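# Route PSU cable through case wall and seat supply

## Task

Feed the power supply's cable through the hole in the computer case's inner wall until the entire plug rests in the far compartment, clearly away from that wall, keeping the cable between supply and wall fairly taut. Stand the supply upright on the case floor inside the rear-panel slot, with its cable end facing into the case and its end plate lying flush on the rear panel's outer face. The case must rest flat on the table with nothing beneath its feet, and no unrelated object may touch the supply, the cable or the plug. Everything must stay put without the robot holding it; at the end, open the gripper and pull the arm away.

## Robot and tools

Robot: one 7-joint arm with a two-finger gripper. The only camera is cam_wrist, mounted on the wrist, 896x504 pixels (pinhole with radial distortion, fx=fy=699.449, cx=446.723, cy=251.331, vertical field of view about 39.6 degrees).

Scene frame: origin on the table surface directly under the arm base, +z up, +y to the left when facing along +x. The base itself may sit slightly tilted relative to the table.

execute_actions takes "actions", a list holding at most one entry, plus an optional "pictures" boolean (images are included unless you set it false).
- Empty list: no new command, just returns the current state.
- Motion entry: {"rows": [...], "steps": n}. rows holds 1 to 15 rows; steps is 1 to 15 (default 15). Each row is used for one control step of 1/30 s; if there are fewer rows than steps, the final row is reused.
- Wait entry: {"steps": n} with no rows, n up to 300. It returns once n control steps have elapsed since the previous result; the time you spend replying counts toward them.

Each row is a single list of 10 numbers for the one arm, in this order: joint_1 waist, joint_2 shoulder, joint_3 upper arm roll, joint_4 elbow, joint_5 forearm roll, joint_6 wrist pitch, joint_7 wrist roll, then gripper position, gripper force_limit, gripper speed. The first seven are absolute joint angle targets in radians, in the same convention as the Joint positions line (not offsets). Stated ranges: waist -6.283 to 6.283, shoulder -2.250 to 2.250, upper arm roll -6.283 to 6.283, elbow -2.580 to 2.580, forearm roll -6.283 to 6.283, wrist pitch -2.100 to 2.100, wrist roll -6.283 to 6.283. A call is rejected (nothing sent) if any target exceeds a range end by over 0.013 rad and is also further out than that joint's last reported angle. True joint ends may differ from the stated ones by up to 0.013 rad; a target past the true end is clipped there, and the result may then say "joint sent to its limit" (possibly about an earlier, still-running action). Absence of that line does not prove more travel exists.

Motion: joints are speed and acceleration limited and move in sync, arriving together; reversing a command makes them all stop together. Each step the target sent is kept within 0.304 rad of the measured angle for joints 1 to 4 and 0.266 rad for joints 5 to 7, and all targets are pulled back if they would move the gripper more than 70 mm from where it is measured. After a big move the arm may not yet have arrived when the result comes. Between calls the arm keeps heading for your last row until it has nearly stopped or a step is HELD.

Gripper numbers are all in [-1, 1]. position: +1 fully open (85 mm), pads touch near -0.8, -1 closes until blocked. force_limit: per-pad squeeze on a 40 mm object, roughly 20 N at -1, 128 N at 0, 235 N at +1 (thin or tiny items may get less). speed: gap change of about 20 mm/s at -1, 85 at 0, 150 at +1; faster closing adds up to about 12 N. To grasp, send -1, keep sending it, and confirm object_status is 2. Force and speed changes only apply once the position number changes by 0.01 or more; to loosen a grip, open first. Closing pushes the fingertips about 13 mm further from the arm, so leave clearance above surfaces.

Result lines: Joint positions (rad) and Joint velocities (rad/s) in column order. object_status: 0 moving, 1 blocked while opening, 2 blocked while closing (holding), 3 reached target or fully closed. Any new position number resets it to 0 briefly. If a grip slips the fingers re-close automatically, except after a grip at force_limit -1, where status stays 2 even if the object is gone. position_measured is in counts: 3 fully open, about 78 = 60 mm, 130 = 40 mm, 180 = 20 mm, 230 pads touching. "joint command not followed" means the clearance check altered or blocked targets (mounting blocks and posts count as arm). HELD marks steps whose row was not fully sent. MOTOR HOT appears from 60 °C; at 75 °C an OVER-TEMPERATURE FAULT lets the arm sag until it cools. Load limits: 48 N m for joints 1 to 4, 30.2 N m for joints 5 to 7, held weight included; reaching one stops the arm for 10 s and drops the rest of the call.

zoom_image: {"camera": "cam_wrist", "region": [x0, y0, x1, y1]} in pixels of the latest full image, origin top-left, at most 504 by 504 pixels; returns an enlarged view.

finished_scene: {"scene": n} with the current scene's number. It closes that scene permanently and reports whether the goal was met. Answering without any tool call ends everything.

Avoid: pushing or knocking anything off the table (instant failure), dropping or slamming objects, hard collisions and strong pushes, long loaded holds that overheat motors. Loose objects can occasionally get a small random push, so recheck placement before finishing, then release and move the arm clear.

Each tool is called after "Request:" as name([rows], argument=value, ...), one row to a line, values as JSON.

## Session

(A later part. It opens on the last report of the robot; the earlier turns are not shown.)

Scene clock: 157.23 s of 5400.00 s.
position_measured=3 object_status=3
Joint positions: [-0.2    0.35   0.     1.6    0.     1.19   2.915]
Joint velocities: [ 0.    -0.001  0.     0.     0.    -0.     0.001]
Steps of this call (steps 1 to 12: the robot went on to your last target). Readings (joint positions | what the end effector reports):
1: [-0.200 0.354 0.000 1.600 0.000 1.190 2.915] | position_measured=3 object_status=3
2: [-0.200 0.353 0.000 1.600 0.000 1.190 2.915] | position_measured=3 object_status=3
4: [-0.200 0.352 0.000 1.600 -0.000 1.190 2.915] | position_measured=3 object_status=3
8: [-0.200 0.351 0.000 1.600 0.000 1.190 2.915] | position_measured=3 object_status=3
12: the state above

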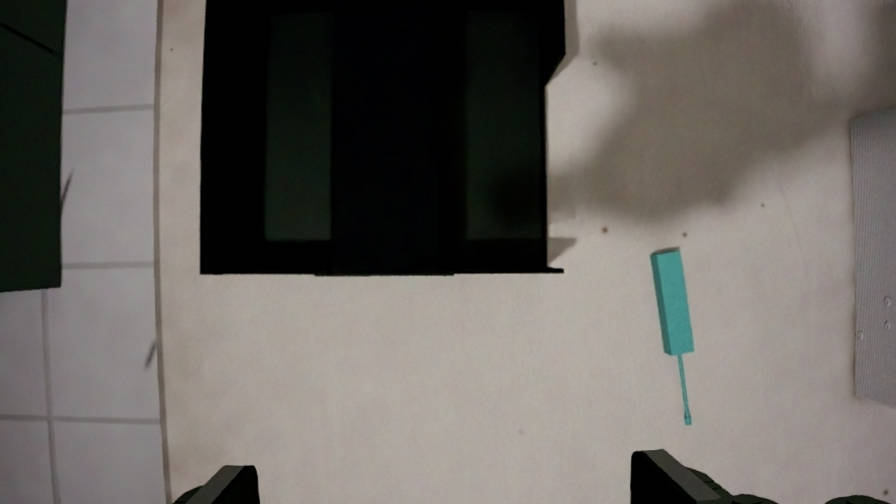

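Request:
finished_scene(scene=2)

The scene is finished: the task was done.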